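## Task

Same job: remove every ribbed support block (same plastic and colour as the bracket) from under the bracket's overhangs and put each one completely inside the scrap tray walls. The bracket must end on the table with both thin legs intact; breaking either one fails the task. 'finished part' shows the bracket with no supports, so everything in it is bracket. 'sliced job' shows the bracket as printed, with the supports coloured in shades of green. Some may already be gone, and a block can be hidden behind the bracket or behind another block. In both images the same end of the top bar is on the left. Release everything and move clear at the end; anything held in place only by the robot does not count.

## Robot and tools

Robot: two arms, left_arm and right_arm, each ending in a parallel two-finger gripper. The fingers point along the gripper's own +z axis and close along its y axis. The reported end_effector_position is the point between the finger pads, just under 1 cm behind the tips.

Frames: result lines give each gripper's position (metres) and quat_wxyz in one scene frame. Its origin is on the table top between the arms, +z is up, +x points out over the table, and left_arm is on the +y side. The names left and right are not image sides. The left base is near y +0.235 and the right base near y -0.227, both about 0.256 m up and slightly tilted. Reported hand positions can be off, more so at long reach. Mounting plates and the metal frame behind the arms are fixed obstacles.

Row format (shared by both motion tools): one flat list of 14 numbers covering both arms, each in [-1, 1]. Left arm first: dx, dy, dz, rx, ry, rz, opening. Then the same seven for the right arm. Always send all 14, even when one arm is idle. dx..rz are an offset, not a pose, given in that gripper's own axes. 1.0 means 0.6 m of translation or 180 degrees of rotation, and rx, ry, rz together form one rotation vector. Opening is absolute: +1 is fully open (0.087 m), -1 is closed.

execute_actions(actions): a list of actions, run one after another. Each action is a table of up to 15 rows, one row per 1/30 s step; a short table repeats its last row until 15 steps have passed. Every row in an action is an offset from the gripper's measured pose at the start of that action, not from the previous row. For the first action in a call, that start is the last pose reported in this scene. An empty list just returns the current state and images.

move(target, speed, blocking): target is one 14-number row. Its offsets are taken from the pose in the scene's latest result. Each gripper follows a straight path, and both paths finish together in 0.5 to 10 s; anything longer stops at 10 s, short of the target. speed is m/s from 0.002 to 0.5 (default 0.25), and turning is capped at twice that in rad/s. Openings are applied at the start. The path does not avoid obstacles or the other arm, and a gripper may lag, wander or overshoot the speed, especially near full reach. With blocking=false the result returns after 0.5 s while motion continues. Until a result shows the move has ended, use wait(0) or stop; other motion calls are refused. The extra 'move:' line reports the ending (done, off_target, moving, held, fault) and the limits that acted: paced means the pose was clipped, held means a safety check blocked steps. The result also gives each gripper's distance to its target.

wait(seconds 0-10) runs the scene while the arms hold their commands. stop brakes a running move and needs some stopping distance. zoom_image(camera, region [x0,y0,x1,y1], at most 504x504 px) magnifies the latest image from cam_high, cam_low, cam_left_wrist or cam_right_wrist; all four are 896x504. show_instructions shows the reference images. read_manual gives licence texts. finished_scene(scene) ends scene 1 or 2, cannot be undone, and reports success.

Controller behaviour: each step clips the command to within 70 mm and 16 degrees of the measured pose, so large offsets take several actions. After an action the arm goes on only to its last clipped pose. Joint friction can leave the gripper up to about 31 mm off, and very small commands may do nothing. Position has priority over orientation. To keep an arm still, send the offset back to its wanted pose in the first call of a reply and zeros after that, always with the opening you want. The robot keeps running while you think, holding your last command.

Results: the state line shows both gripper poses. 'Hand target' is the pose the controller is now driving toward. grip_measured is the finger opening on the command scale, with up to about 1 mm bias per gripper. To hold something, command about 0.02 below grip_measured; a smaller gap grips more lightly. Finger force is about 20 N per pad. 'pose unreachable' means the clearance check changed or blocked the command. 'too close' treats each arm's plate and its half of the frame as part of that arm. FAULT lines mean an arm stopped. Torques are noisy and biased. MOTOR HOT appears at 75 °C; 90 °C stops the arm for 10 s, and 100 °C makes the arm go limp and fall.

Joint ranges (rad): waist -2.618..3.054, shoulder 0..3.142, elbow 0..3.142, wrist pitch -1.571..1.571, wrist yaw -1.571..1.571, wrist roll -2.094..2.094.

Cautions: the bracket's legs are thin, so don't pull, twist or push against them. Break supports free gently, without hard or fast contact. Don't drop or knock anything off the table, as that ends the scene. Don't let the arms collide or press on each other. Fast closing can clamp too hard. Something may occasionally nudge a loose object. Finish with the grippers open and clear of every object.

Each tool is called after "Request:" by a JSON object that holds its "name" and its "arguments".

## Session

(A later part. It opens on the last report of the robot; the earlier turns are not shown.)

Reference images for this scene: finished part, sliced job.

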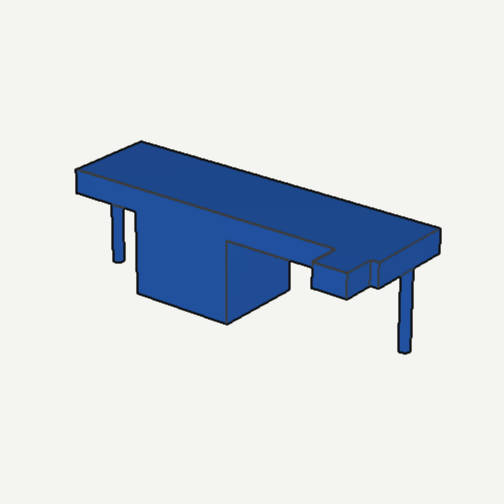

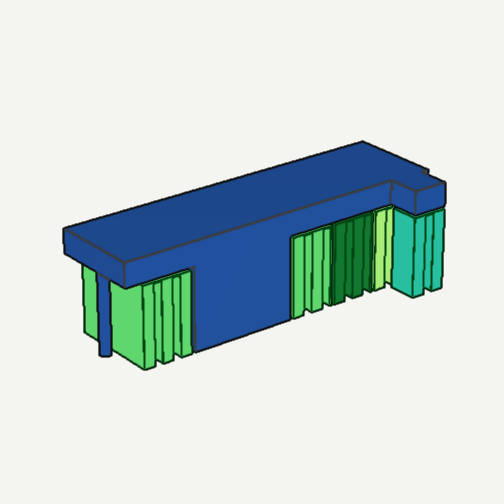

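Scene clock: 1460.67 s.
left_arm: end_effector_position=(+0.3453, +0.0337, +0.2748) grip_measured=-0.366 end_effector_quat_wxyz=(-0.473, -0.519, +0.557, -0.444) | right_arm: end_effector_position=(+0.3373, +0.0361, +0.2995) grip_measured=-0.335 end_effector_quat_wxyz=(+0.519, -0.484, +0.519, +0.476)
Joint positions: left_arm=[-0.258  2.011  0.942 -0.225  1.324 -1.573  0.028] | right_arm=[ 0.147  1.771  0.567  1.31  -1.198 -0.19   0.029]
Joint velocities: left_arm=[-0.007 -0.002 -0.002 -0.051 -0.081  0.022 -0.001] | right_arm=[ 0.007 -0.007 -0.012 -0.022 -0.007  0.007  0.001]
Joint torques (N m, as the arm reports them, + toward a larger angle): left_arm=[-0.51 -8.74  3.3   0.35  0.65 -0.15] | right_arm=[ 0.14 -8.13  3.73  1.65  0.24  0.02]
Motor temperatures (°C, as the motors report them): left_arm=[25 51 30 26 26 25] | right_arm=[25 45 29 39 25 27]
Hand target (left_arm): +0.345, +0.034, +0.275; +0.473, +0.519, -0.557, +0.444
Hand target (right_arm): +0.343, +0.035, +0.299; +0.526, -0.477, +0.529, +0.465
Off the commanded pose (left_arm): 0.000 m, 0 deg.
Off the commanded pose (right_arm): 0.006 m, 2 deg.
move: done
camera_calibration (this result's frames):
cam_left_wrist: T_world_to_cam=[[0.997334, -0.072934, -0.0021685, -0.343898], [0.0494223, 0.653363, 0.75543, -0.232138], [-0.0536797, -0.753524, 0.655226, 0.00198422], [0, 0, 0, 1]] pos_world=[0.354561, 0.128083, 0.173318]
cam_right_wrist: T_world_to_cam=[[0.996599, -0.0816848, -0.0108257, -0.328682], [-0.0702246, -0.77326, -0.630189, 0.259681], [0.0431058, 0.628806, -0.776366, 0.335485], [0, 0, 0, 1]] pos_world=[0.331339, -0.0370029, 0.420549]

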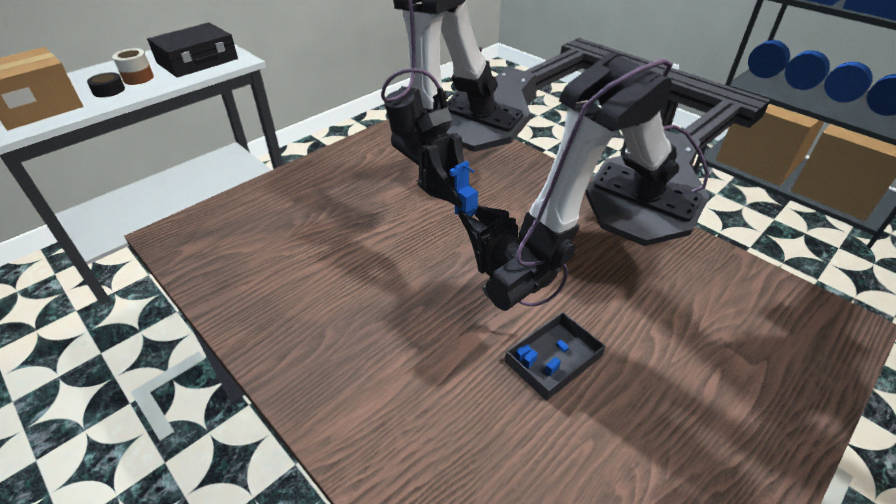

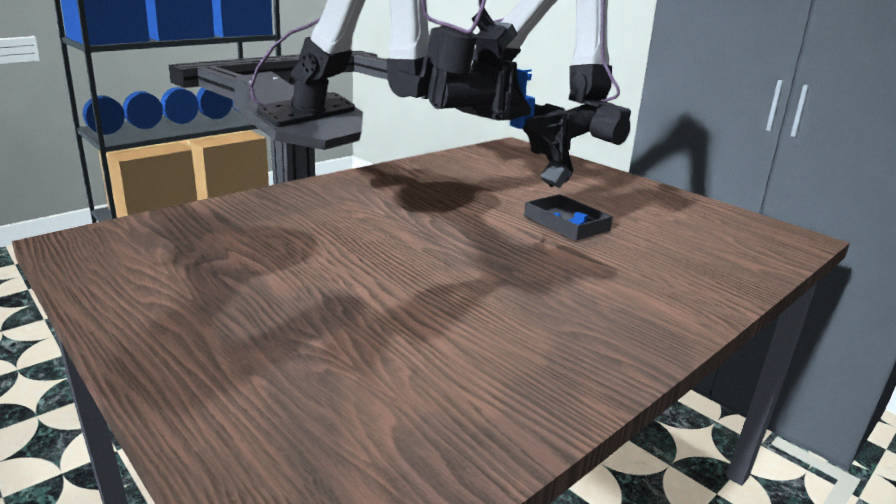

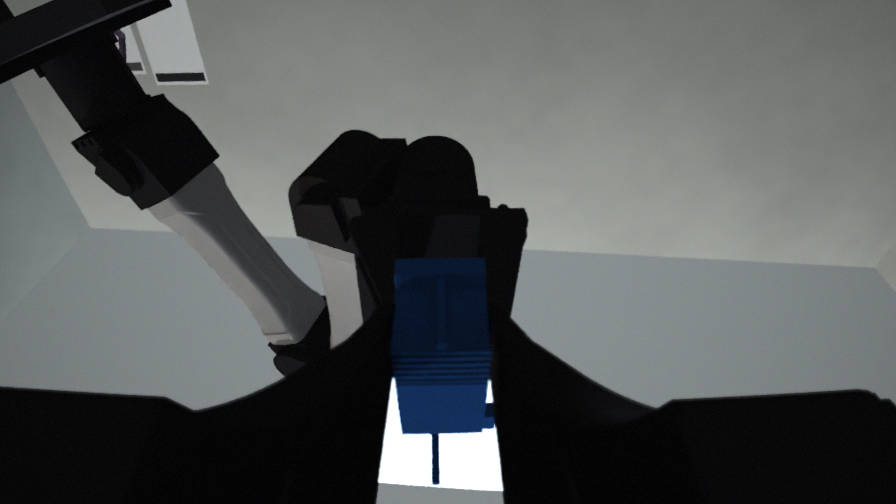

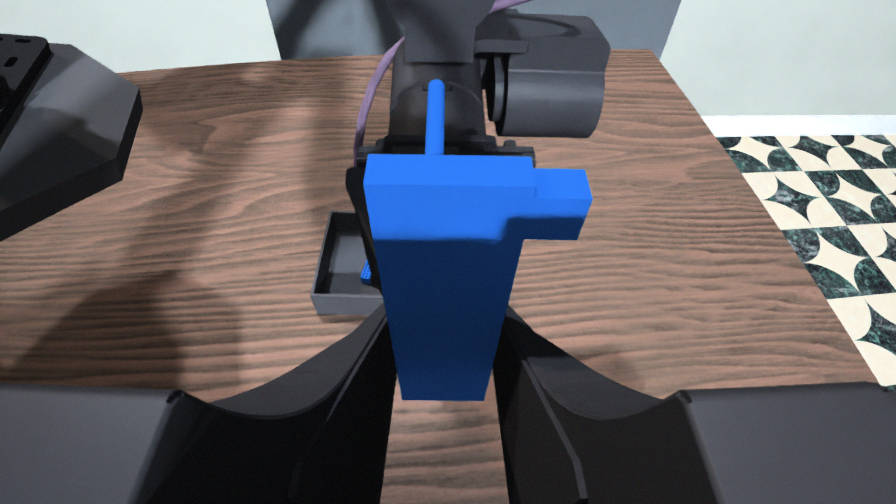

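Request:
{"name": "move", "arguments": {"target": [0,-0.0117,0,0.0047,0,0,-0.40,0.0022,-0.0115,-0.0005,0.0125,0.0024,0,-0.37], "speed": 0.008}}

Scene clock: 1540.97 s.
left_arm: end_effector_position=(+0.3494, +0.0334, +0.2749) grip_measured=-0.366 end_effector_quat_wxyz=(-0.470, -0.521, +0.555, -0.447) | right_arm: end_effector_position=(+0.3408, +0.0357, +0.2994) grip_measured=-0.335 end_effector_quat_wxyz=(+0.524, -0.481, +0.524, +0.469)
Joint positions: left_arm=[-0.258  2.011  0.942 -0.19   1.324 -1.606  0.028] | right_arm=[ 0.147  1.771  0.567  1.314 -1.179 -0.19   0.029]
Joint velocities: left_arm=[-0.007  0.002  0.007  0.051 -0.037 -0.022 -0.001] | right_arm=[ 0.007  0.002 -0.007 -0.037 -0.051 -0.007 -0.   ]
Joint torques (N m, as the arm reports them, + toward a larger angle): left_arm=[-0.55 -8.73  3.52  0.57  0.66 -0.39] | right_arm=[ 0.12 -8.07  3.76  1.63  0.03  0.04]
Motor temperatures (°C, as the motors report them): left_arm=[25 51 30 26 26 25] | right_arm=[25 45 29 40 25 27]
Hand target (left_arm): +0.352, +0.033, +0.275; +0.469, +0.522, -0.554, +0.448
Hand target (right_arm): +0.344, +0.035, +0.298; +0.527, -0.476, +0.530, +0.464
Off the commanded pose (left_arm): 0.003 m, 0 deg.
Off the commanded pose (right_arm): 0.004 m, 1 deg.
move: done
camera_calibration (this result's frames):
cam_left_wrist: T_world_to_cam=[[0.997912, -0.0645914, -0.000731405, -0.348827], [0.0428825, 0.653965, 0.755309, -0.229943], [-0.0483082, -0.753763, 0.655369, 0.0000382557], [0, 0, 0, 1]] pos_world=[0.35796, 0.127872, 0.173398]
cam_right_wrist: T_world_to_cam=[[0.9949, -0.100591, -0.00744668, -0.331953], [-0.0828942, -0.773338, -0.628552, 0.263365], [0.0574679, 0.625964, -0.777732, 0.331109], [0, 0, 0, 1]] pos_world=[0.333063, -0.0369841, 0.420581]

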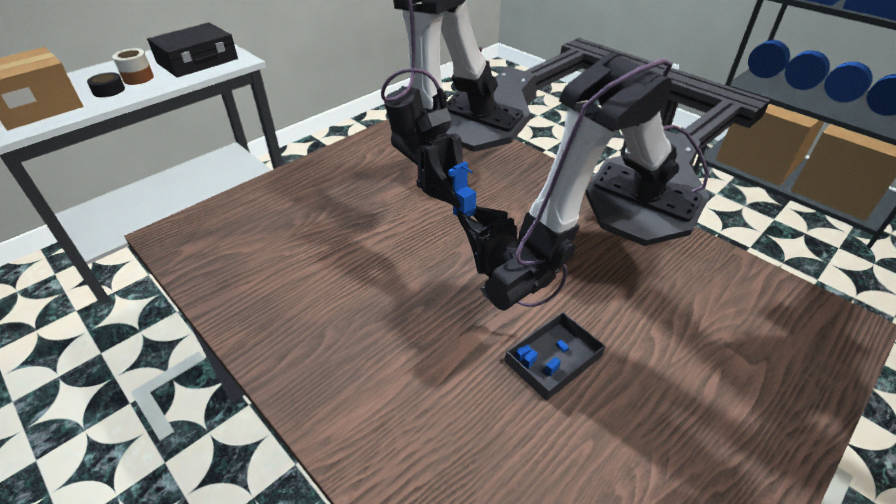

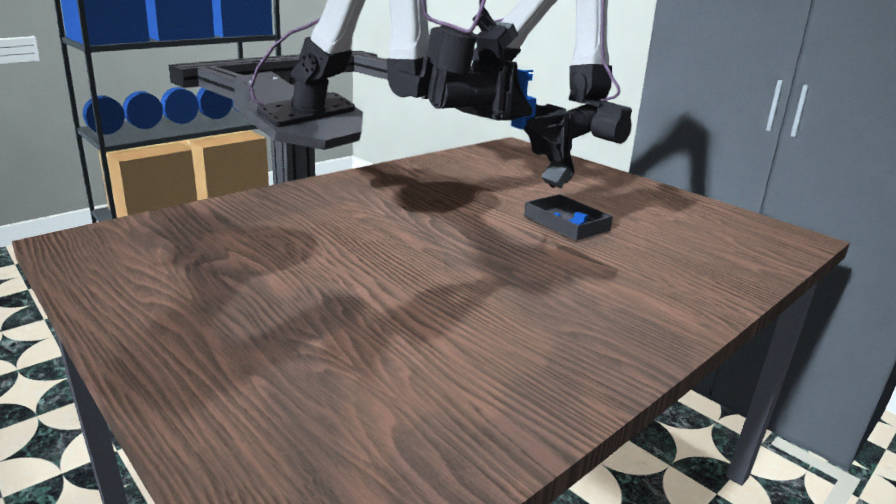

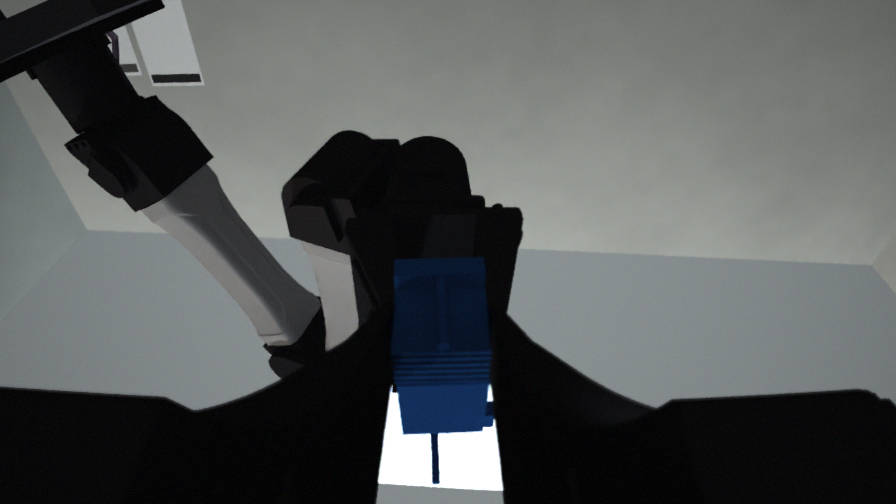

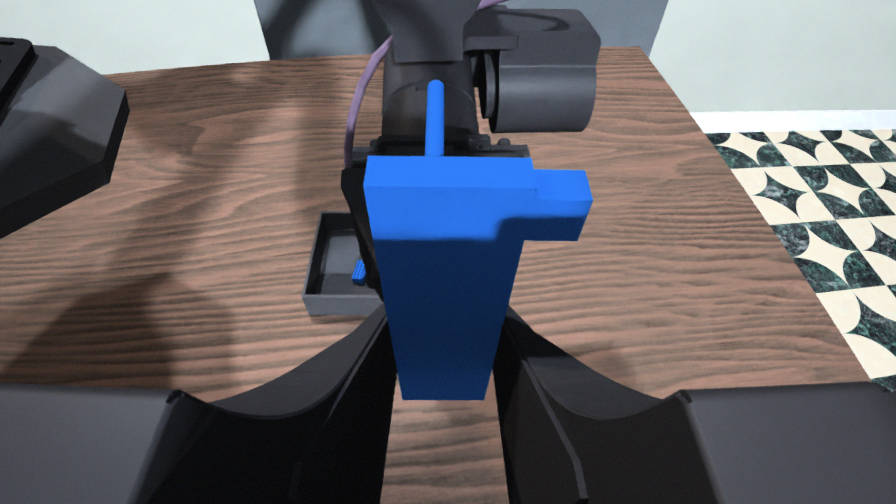

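Request:
{"name": "zoom_image", "arguments": {"camera": "cam_left_wrist", "region": [340, 230, 540, 500]}}

Region (340, 230, 540, 500) of cam_left_wrist's 896x504 image, scaled by 1.867, with more detail than that image has; it fills the left 373 columns of this view, and the rest is white.

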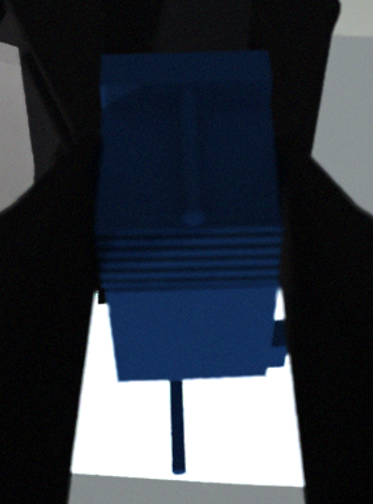

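Request:
{"name": "move", "arguments": {"target": [0.0012,-0.0156,0,0.0062,0.0005,0,-0.40,0.0028,-0.0144,-0.001,0.0156,0.003,0,-0.37], "speed": 0.008}}

Scene clock: 1555.83 s.
left_arm: end_effector_position=(+0.3570, +0.0330, +0.2754) grip_measured=-0.366 end_effector_quat_wxyz=(-0.469, -0.527, +0.549, -0.449) | right_arm: end_effector_position=(+0.3480, +0.0346, +0.2991) grip_measured=-0.335 end_effector_quat_wxyz=(+0.533, -0.473, +0.533, +0.456)
Joint positions: left_arm=[-0.258  2.011  0.942 -0.127  1.324 -1.676  0.028] | right_arm=[ 0.147  1.771  0.567  1.32  -1.139 -0.19   0.029]
Joint velocities: left_arm=[ 0.007  0.022  0.007 -0.051 -0.037  0.051  0.001] | right_arm=[ 0.007 -0.007 -0.007  0.022 -0.081  0.007 -0.   ]
Joint torques (N m, as the arm reports them, + toward a larger angle): left_arm=[-0.67 -8.9   3.48  0.63  0.66 -0.25] | right_arm=[ 0.12 -8.11  3.81  1.64 -0.05  0.04]
Motor temperatures (°C, as the motors report them): left_arm=[25 51 30 26 26 25] | right_arm=[25 45 29 40 25 27]
Hand target (left_arm): +0.359, +0.033, +0.276; +0.466, +0.525, -0.550, +0.452
Hand target (right_arm): +0.349, +0.034, +0.298; +0.533, -0.470, +0.537, +0.454
Off the commanded pose (left_arm): 0.002 m, 1 deg.
Off the commanded pose (right_arm): 0.002 m, 1 deg.
move: done
camera_calibration (this result's frames):
cam_left_wrist: T_world_to_cam=[[0.998819, -0.0480814, -0.00696456, -0.355681], [0.036803, 0.655234, 0.754529, -0.22806], [-0.0317154, -0.753895, 0.656229, -0.00641327], [0, 0, 0, 1]] pos_world=[0.363451, 0.127496, 0.17381]
cam_right_wrist: T_world_to_cam=[[0.990134, -0.140114, -0.00131265, -0.338068], [-0.110185, -0.77278, -0.625037, 0.271344], [0.0865622, 0.619015, -0.780594, 0.322064], [0, 0, 0, 1]] pos_world=[0.336752, -0.0370411, 0.420558]

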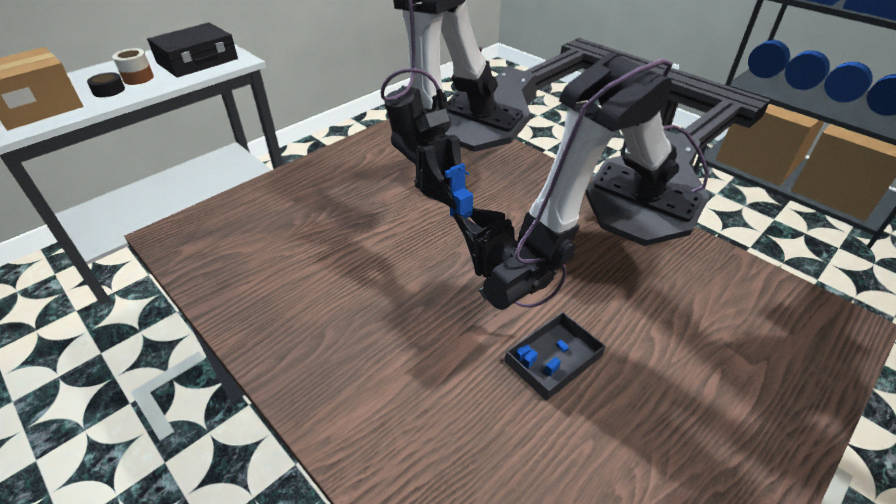

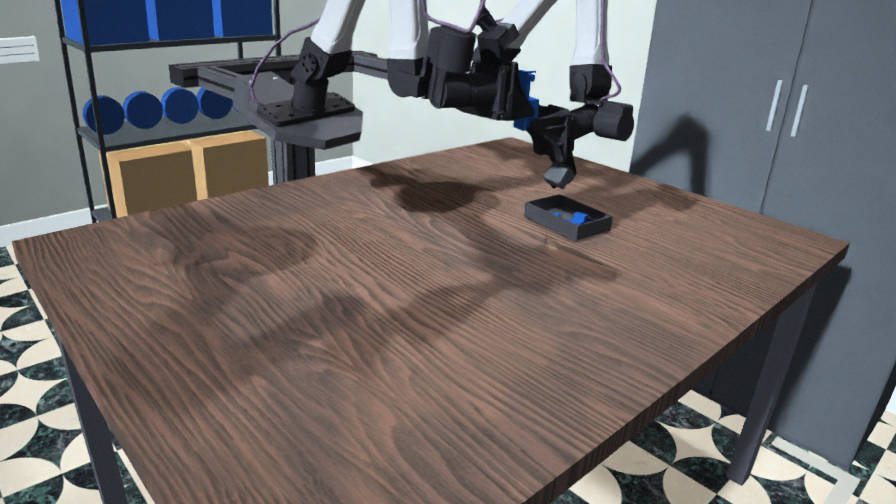

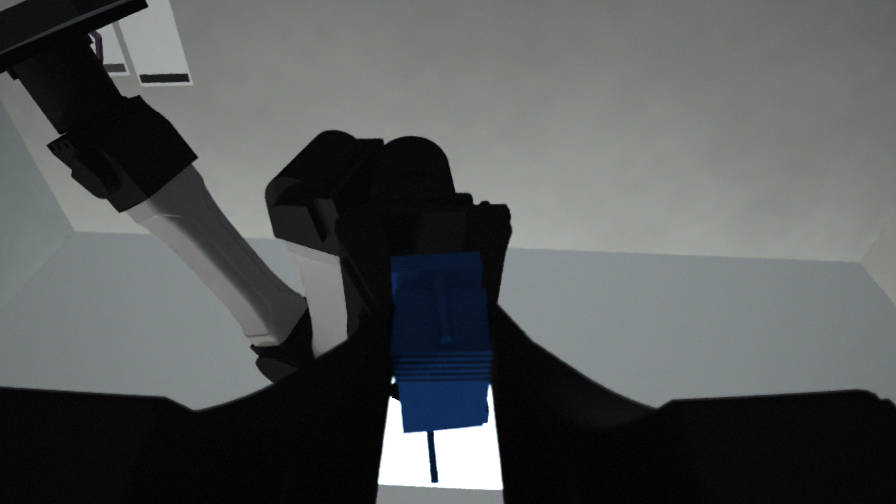

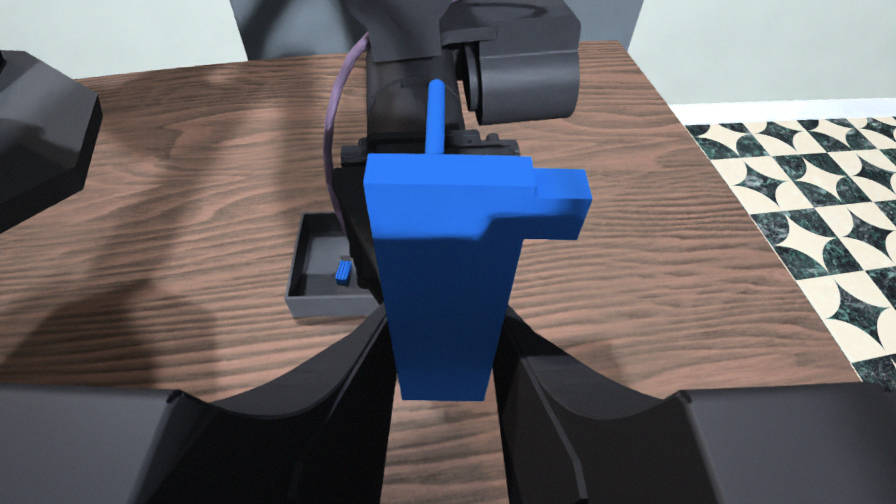

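Request:
{"name": "zoom_image", "arguments": {"camera": "cam_left_wrist", "region": [360, 230, 520, 500]}}

Region (360, 230, 520, 500) of cam_left_wrist's 896x504 image, scaled by 1.867, with more detail than that image has; it fills the left 299 columns of this view, and the rest is white.

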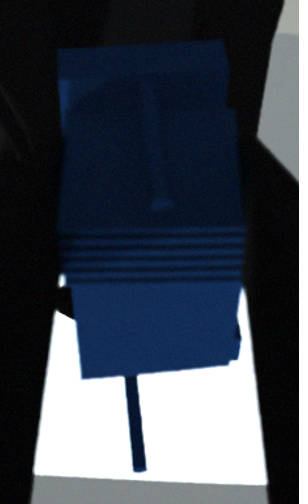

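Request:
{"name": "move", "arguments": {"target": [-0.0057,-0.0238,-0.0507,0.0255,0.0066,-0.006,-0.40,0.008,-0.0316,-0.0321,0.0205,0.0062,-0.001,-0.37], "speed": 0.025}}

Scene clock: 1621.07 s.
left_arm: end_effector_position=(+0.3711, +0.0597, +0.2765) grip_measured=-0.366 end_effector_quat_wxyz=(-0.458, -0.544, +0.524, -0.469) | right_arm: end_effector_position=(+0.3618, +0.0168, +0.2961) grip_measured=-0.335 end_effector_quat_wxyz=(+0.543, -0.463, +0.548, +0.437)
Joint positions: left_arm=[-0.177  2.011  0.942 -0.126  1.363 -1.676  0.028] | right_arm=[ 0.091  1.771  0.567  1.323 -1.138 -0.19   0.029]
Joint velocities: left_arm=[ 0.007 -0.007 -0.002  0.022 -0.007 -0.051 -0.   ] | right_arm=[-0.002 -0.017  0.007 -0.066 -0.051 -0.066  0.   ]
Joint torques (N m, as the arm reports them, + toward a larger angle): left_arm=[ 0.83 -8.8   3.5   0.38  0.71 -0.09] | right_arm=[-1.07 -8.05  3.7   1.69 -0.21  0.06]
Motor temperatures (°C, as the motors report them): left_arm=[25 52 30 26 26 25] | right_arm=[25 44 29 40 25 27]
Hand target (left_arm): +0.373, +0.063, +0.276; +0.457, +0.546, -0.521, +0.471
Hand target (right_arm): +0.364, +0.013, +0.295; +0.544, -0.461, +0.551, +0.434
Off the commanded pose (left_arm): 0.004 m, 1 deg.
Off the commanded pose (right_arm): 0.005 m, 1 deg.
move: done
camera_calibration (this result's frames):
cam_left_wrist: T_world_to_cam=[[0.999615, 0.0251437, -0.0117524, -0.371809], [-0.00809658, 0.669193, 0.743044, -0.227854], [0.0265475, -0.742663, 0.669139, -0.0124269], [0, 0, 0, 1]] pos_world=[0.370151, 0.152598, 0.173251]
cam_right_wrist: T_world_to_cam=[[0.981048, -0.193686, 0.0054545, -0.352022], [-0.149578, -0.774932, -0.61409, 0.268237], [0.123167, 0.601636, -0.789217, 0.319167], [0, 0, 0, 1]] pos_world=[0.346162, -0.0523385, 0.418534]

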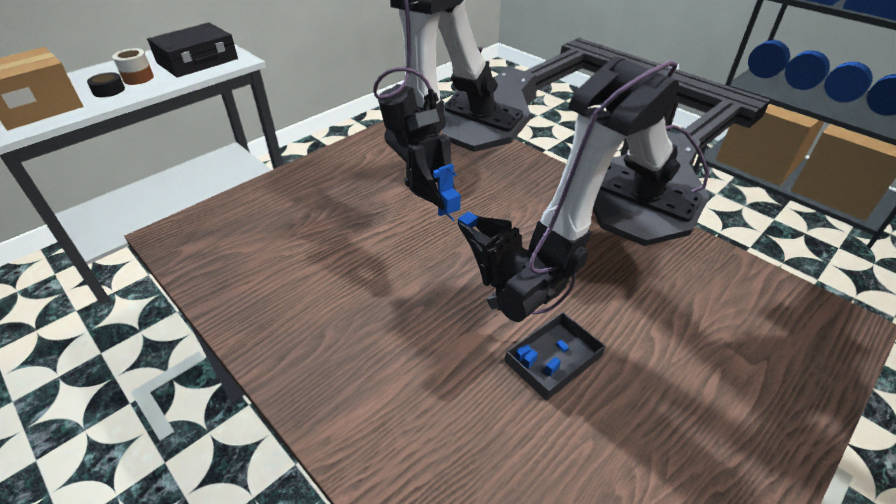

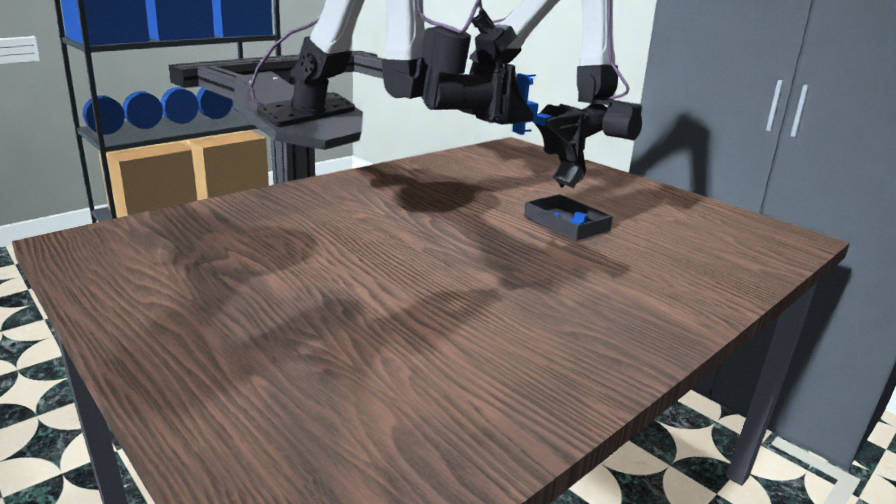

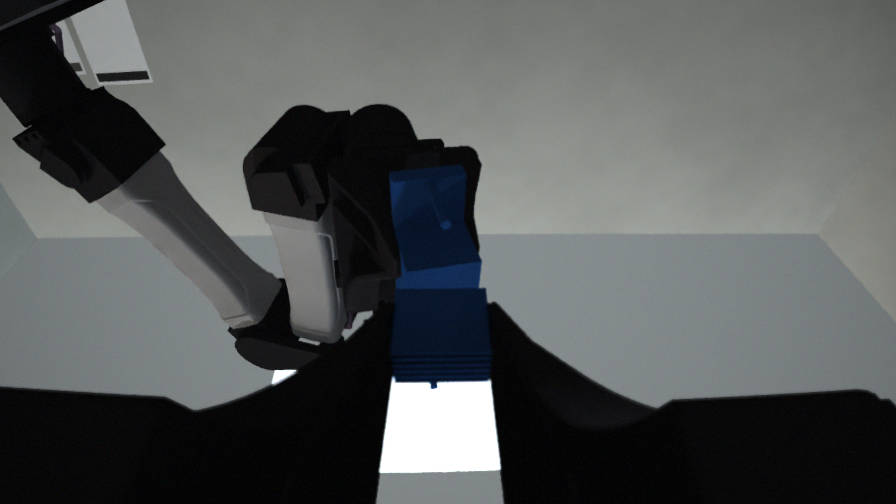

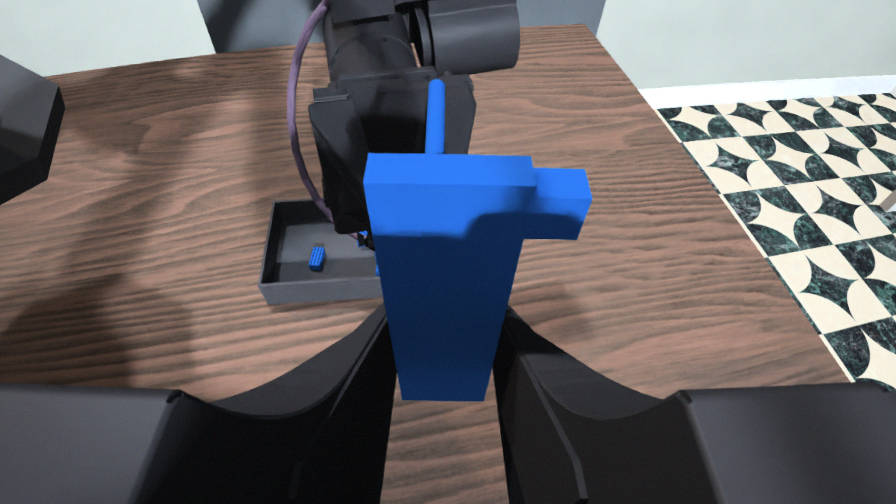

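Request:
{"name": "zoom_image", "arguments": {"camera": "cam_left_wrist", "region": [370, 270, 510, 400]}}

Region (370, 270, 510, 400) of cam_left_wrist's 896x504 image, scaled by 3.600, with more detail than that image has; it fills the top 468 rows of this view, and the rest is white.

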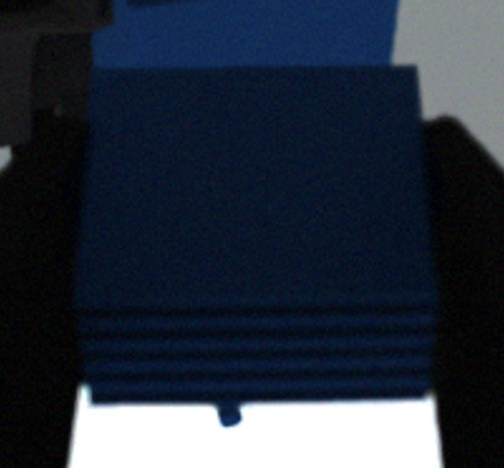

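Request:
{"name": "zoom_image", "arguments": {"camera": "cam_high", "region": [490, 300, 620, 410]}}

Region (490, 300, 620, 410) of cam_high's 896x504 image, scaled by 3.877, with more detail than that image has; it fills the top 426 rows of this view, and the rest is white.

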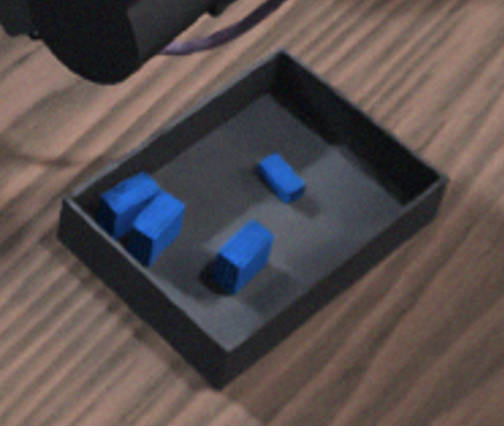

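Request:
{"name": "move", "arguments": {"target": [-0.3876,0.0868,-0.2174,-0.0276,-0.4878,0.0393,-0.40,0.4027,0.0025,-0.3042,-0.0058,0.4908,0.0061,-0.37], "speed": 0.33}}

Scene clock: 1703.77 s.
left_arm: end_effector_position=(+0.3287, +0.2235, +0.0735) grip_measured=-0.366 end_effector_quat_wxyz=(+0.053, -0.674, +0.737, +0.021) | right_arm: end_effector_position=(+0.3319, -0.1750, +0.0623) grip_measured=-0.335 end_effector_quat_wxyz=(+0.008, -0.630, +0.776, -0.006)
Joint positions: left_arm=[-0.148  1.974  0.771 -0.035 -0.158 -1.436  0.028] | right_arm=[ 0.129  2.092  0.964 -0.145  0.057 -1.093  0.029]
Joint velocities: left_arm=[-0.017  0.012 -0.007 -0.022 -0.022  0.022  0.001] | right_arm=[0.002 0.007 0.012 0.051 0.095 0.095 0.   ]
Joint torques (N m, as the arm reports them, + toward a larger angle): left_arm=[-1.05 -6.02  0.43  0.6  -0.2  -0.2 ] | right_arm=[ 1.12 -8.69  4.76  0.22 -0.03  0.11]
Motor temperatures (°C, as the motors report them): left_arm=[25 52 30 26 27 25] | right_arm=[25 44 29 40 25 27]
Hand target (left_arm): +0.314, +0.220, +0.065; +0.043, -0.671, +0.739, +0.032
Hand target (right_arm): +0.335, -0.171, +0.061; +0.005, -0.632, +0.775, -0.009
Off the commanded pose (left_arm): 0.019 m, 2 deg.
Off the commanded pose (right_arm): 0.006 m, 1 deg.
move: off_target (left_arm)
camera_calibration (this result's frames):
cam_left_wrist: T_world_to_cam=[[0.995722, -0.0860037, 0.03377, -0.3131], [-0.0852804, -0.714801, 0.694108, 0.151198], [-0.0355571, -0.694019, -0.719078, 0.357782], [0, 0, 0, 1]] pos_world=[0.337376, 0.329456, 0.162899]
cam_right_wrist: T_world_to_cam=[[0.974116, -0.224883, 0.0229341, -0.362839], [-0.161365, -0.62073, 0.767239, -0.0834775], [-0.158303, -0.75108, -0.640951, 0.101196], [0, 0, 0, 1]] pos_world=[0.355996, -0.0574069, 0.13723]

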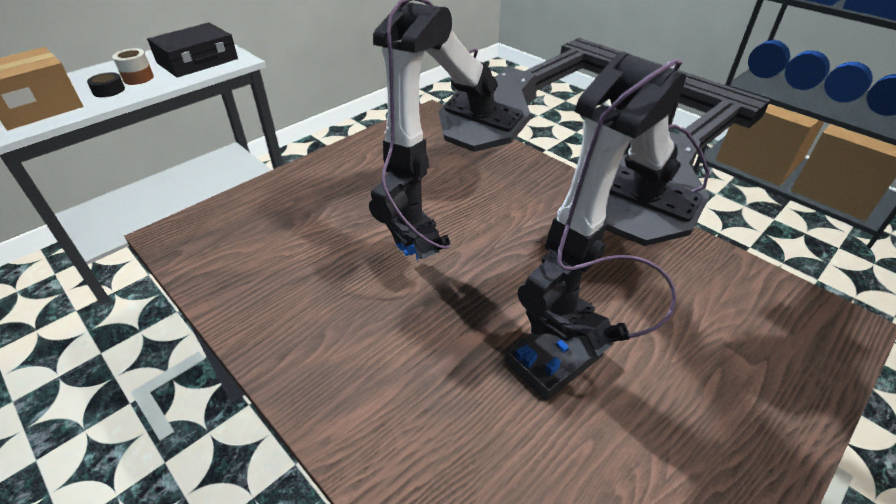

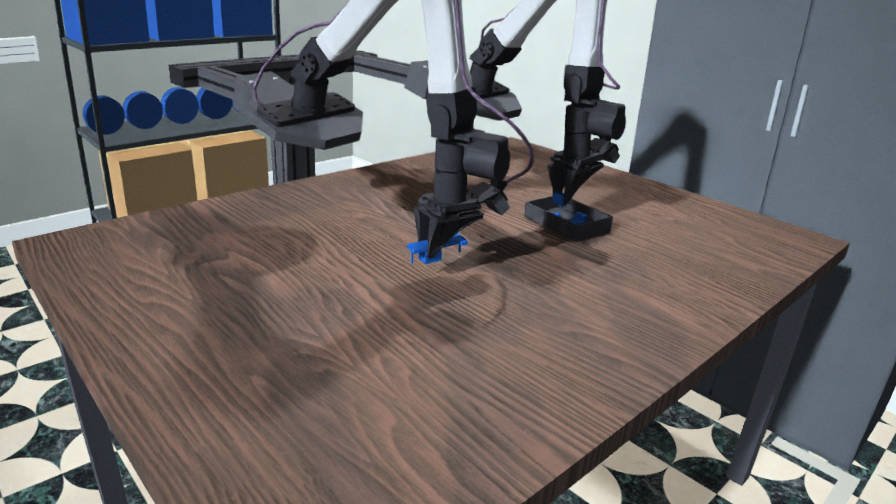

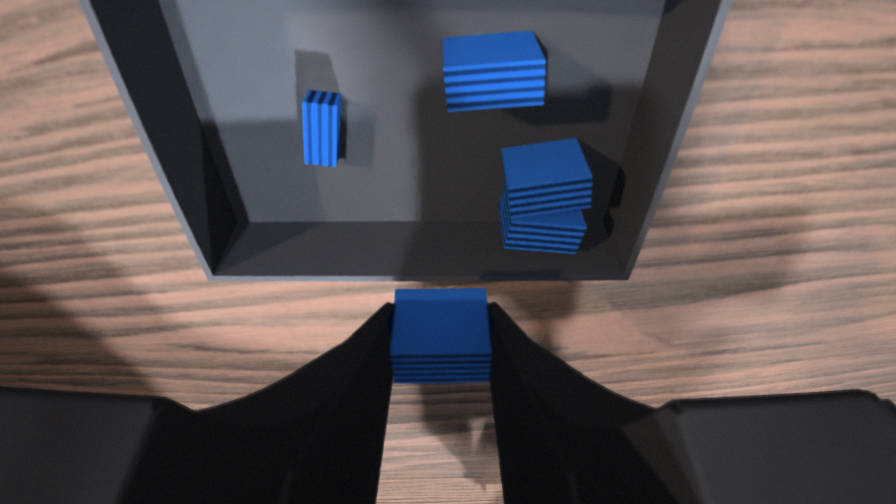

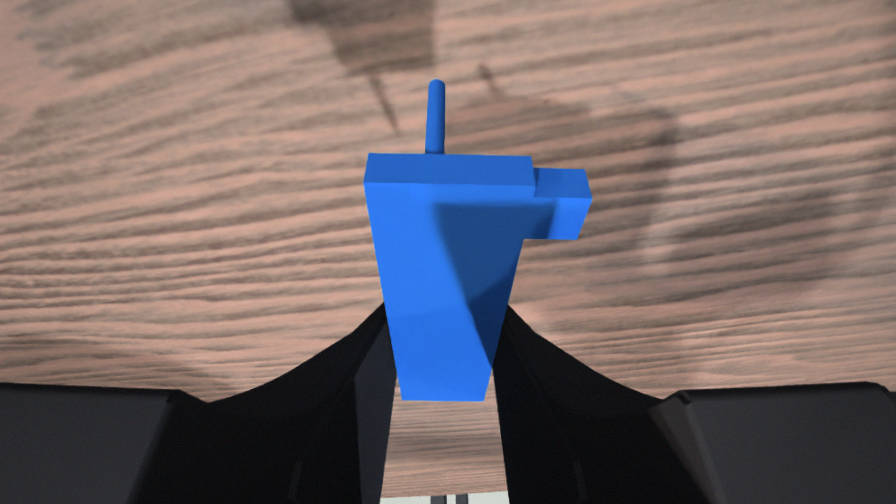

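Request:
{"name": "move", "arguments": {"target": [0.0146,0.0088,0.1006,-0.0124,0.0007,0.0056,-0.40,0.0003,0.001,0.0538,-0.0064,0,0,-0.37], "speed": 0.07}}

Scene clock: 1734.60 s.
left_arm: end_effector_position=(+0.3176, +0.2204, +0.0184) grip_measured=-0.366 end_effector_quat_wxyz=(+0.033, -0.669, +0.742, +0.040) | right_arm: end_effector_position=(+0.3240, -0.1746, +0.0335) grip_measured=-0.335 end_effector_quat_wxyz=(-0.006, -0.631, +0.776, +0.003)
Joint positions: left_arm=[-0.148  2.212  0.843  0.075 -0.161 -1.429  0.028] | right_arm=[ 0.129  2.202  0.995 -0.098  0.051 -1.094  0.029]
Joint velocities: left_arm=[-0.002 -0.017 -0.017  0.081 -0.022 -0.022 -0.   ] | right_arm=[-0.002 -0.012 -0.002 -0.022 -0.037 -0.007  0.001]
Joint torques (N m, as the arm reports them, + toward a larger angle): left_arm=[ 0.14 -6.48  3.33  0.54 -0.11 -0.13] | right_arm=[-0.8  -8.81  4.32  0.34 -0.21 -0.02]
Motor temperatures (°C, as the motors report them): left_arm=[25 48 29 26 26 25] | right_arm=[25 45 29 36 25 27]
Hand target (left_arm): +0.325, +0.221, +0.012; +0.039, -0.668, +0.742, +0.035
Hand target (right_arm): +0.332, -0.175, +0.030; +0.002, -0.630, +0.776, +0.002
Off the commanded pose (left_arm): 0.010 m, 1 deg.
Off the commanded pose (right_arm): 0.009 m, 1 deg.
move: done
camera_calibration (this result's frames):
cam_left_wrist: T_world_to_cam=[[0.99507, -0.0966668, -0.0221682, -0.296855], [-0.0539063, -0.714798, 0.69725, 0.176353], [-0.0832467, -0.692618, -0.716485, 0.330392], [0, 0, 0, 1]] pos_world=[0.332402, 0.326197, 0.107178]
cam_right_wrist: T_world_to_cam=[[0.974912, -0.222436, -0.00825005, -0.353164], [-0.1346, -0.618644, 0.774056, -0.0710008], [-0.177282, -0.753526, -0.633064, 0.0872594], [0, 0, 0, 1]] pos_world=[0.350217, -0.0567284, 0.107286]

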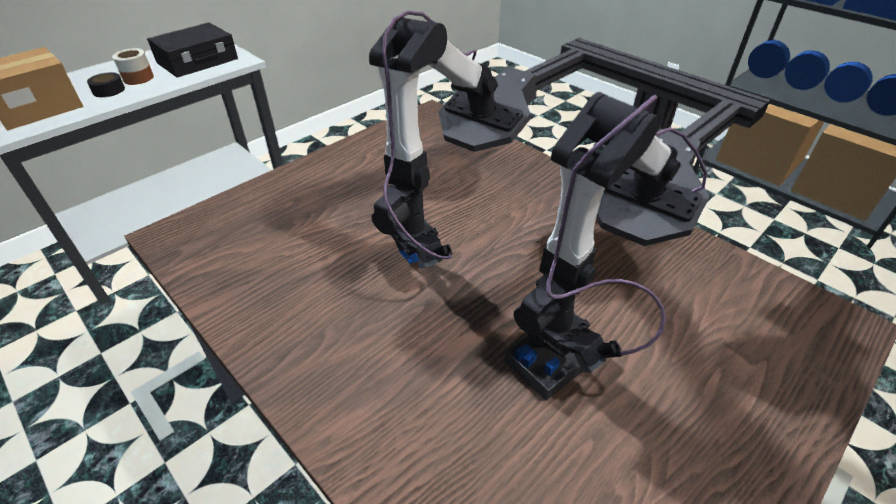

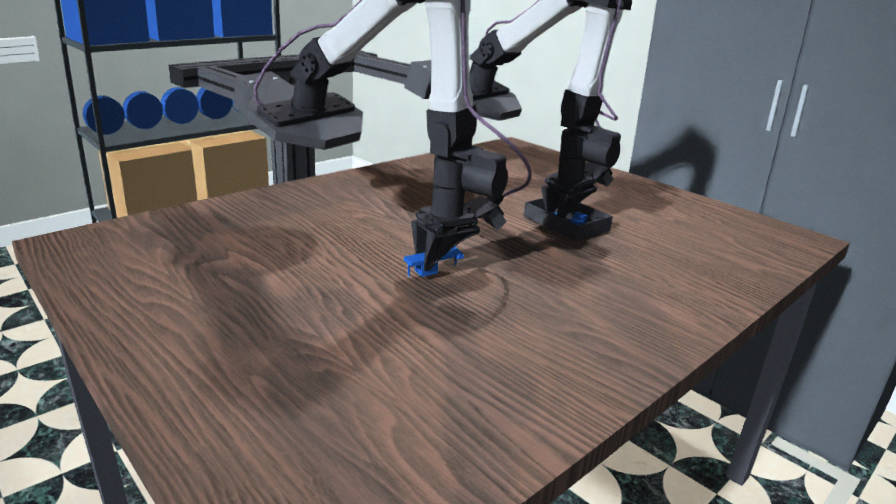

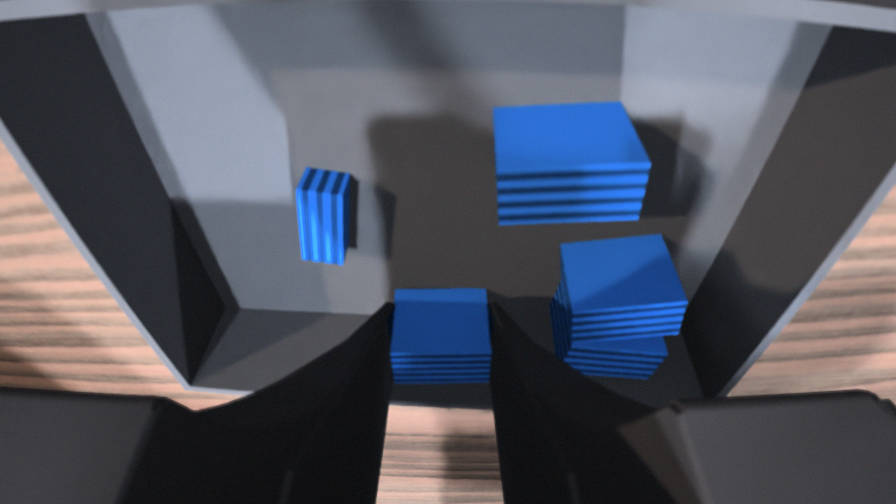

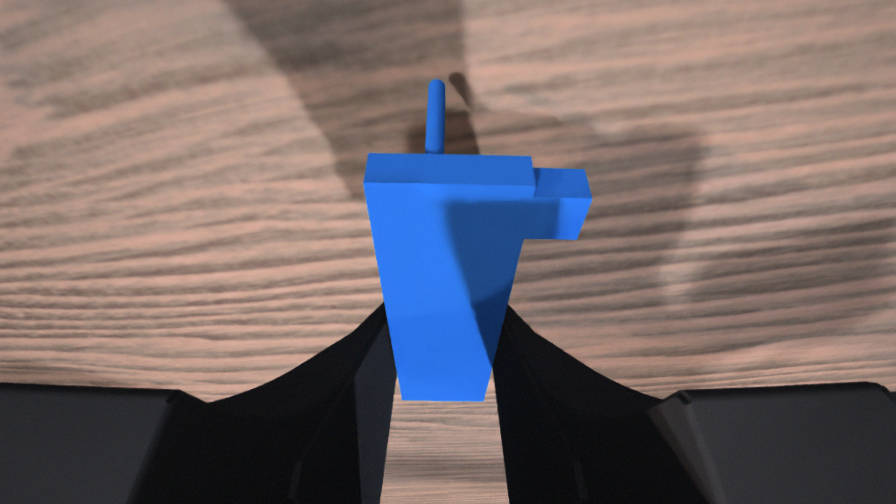

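Request:
{"name": "move", "arguments": {"target": [0,0,0,0,0,0,-0.1,0,0,0.0185,0,0,0,-0.37], "speed": 0.015}}

Scene clock: 1761.57 s.
left_arm: end_effector_position=(+0.3175, +0.2204, +0.0184) grip_measured=-0.100 end_effector_quat_wxyz=(+0.033, -0.669, +0.742, +0.040) | right_arm: end_effector_position=(+0.3206, -0.1751, +0.0264) grip_measured=-0.335 end_effector_quat_wxyz=(-0.008, -0.631, +0.776, +0.004)
Joint positions: left_arm=[-0.148  2.212  0.843  0.075 -0.161 -1.428  0.039] | right_arm=[ 0.129  2.227  0.995 -0.078  0.051 -1.094  0.029]
Joint velocities: left_arm=[-0.002 -0.007  0.002 -0.051  0.007 -0.051  0.001] | right_arm=[-0.012 -0.012  0.002  0.051 -0.081 -0.066 -0.   ]
Joint torques (N m, as the arm reports them, + toward a larger angle): left_arm=[-0.06 -8.45  1.23  0.33 -0.12 -0.17] | right_arm=[-0.12 -8.76  3.37  0.36 -0.16  0.01]
Motor temperatures (°C, as the motors report them): left_arm=[25 47 30 26 26 25] | right_arm=[25 46 29 35 25 27]
Hand target (left_arm): +0.318, +0.220, +0.018; +0.033, -0.669, +0.742, +0.040
Hand target (right_arm): +0.324, -0.175, +0.023; -0.006, -0.631, +0.776, +0.003
Off the commanded pose (left_arm): 0.000 m, 0 deg.
Off the commanded pose (right_arm): 0.005 m, 0 deg.
move: done
camera_calibration (this result's frames):
cam_left_wrist: T_world_to_cam=[[0.994995, -0.097422, -0.0222459, -0.296631], [-0.054394, -0.714755, 0.697257, 0.176499], [-0.0838285, -0.692557, -0.716476, 0.330564], [0, 0, 0, 1]] pos_world=[0.332457, 0.326189, 0.107177]
cam_right_wrist: T_world_to_cam=[[0.974917, -0.222161, -0.0134571, -0.349798], [-0.130073, -0.617779, 0.775519, -0.0675956], [-0.180604, -0.754316, -0.631181, 0.0826392], [0, 0, 0, 1]] pos_world=[0.347157, -0.0571346, 0.0998747]

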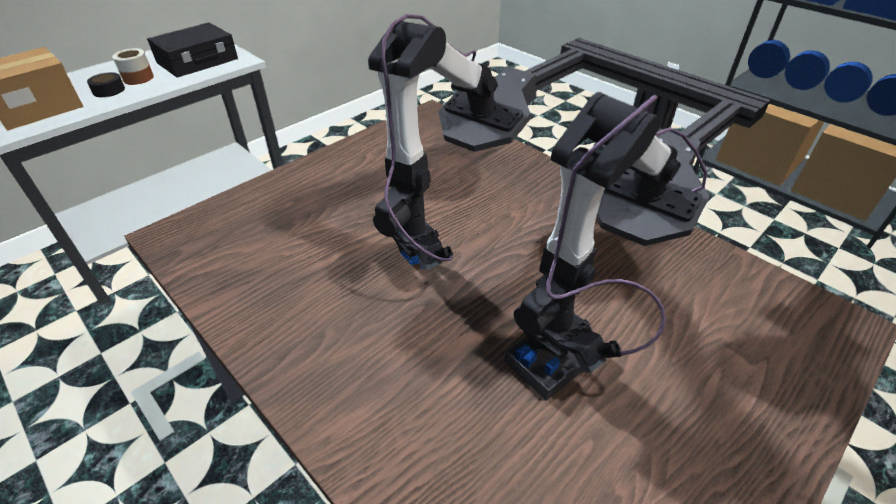

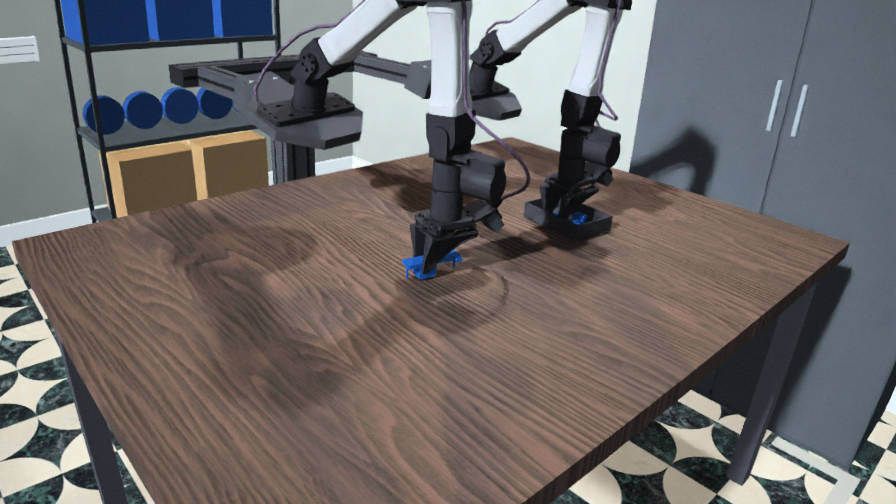

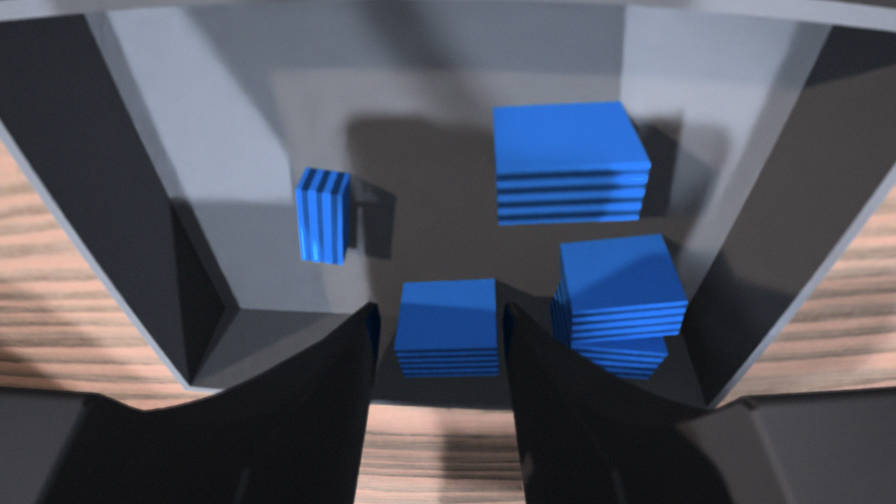

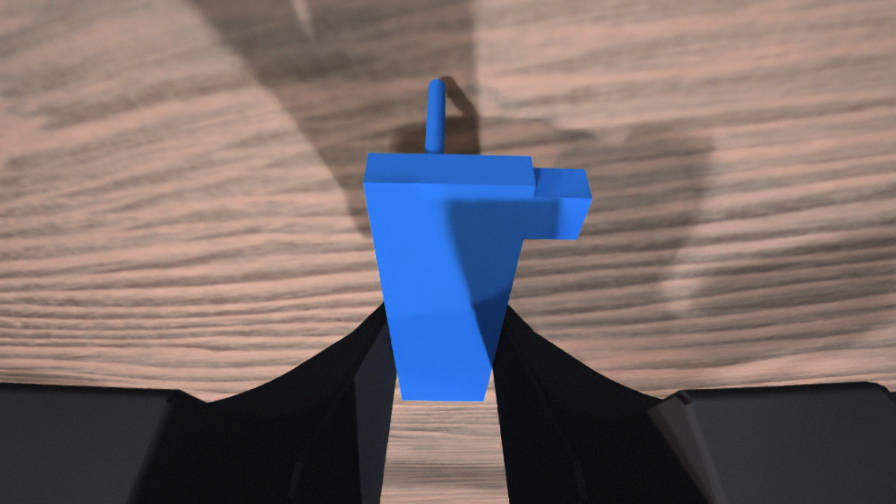

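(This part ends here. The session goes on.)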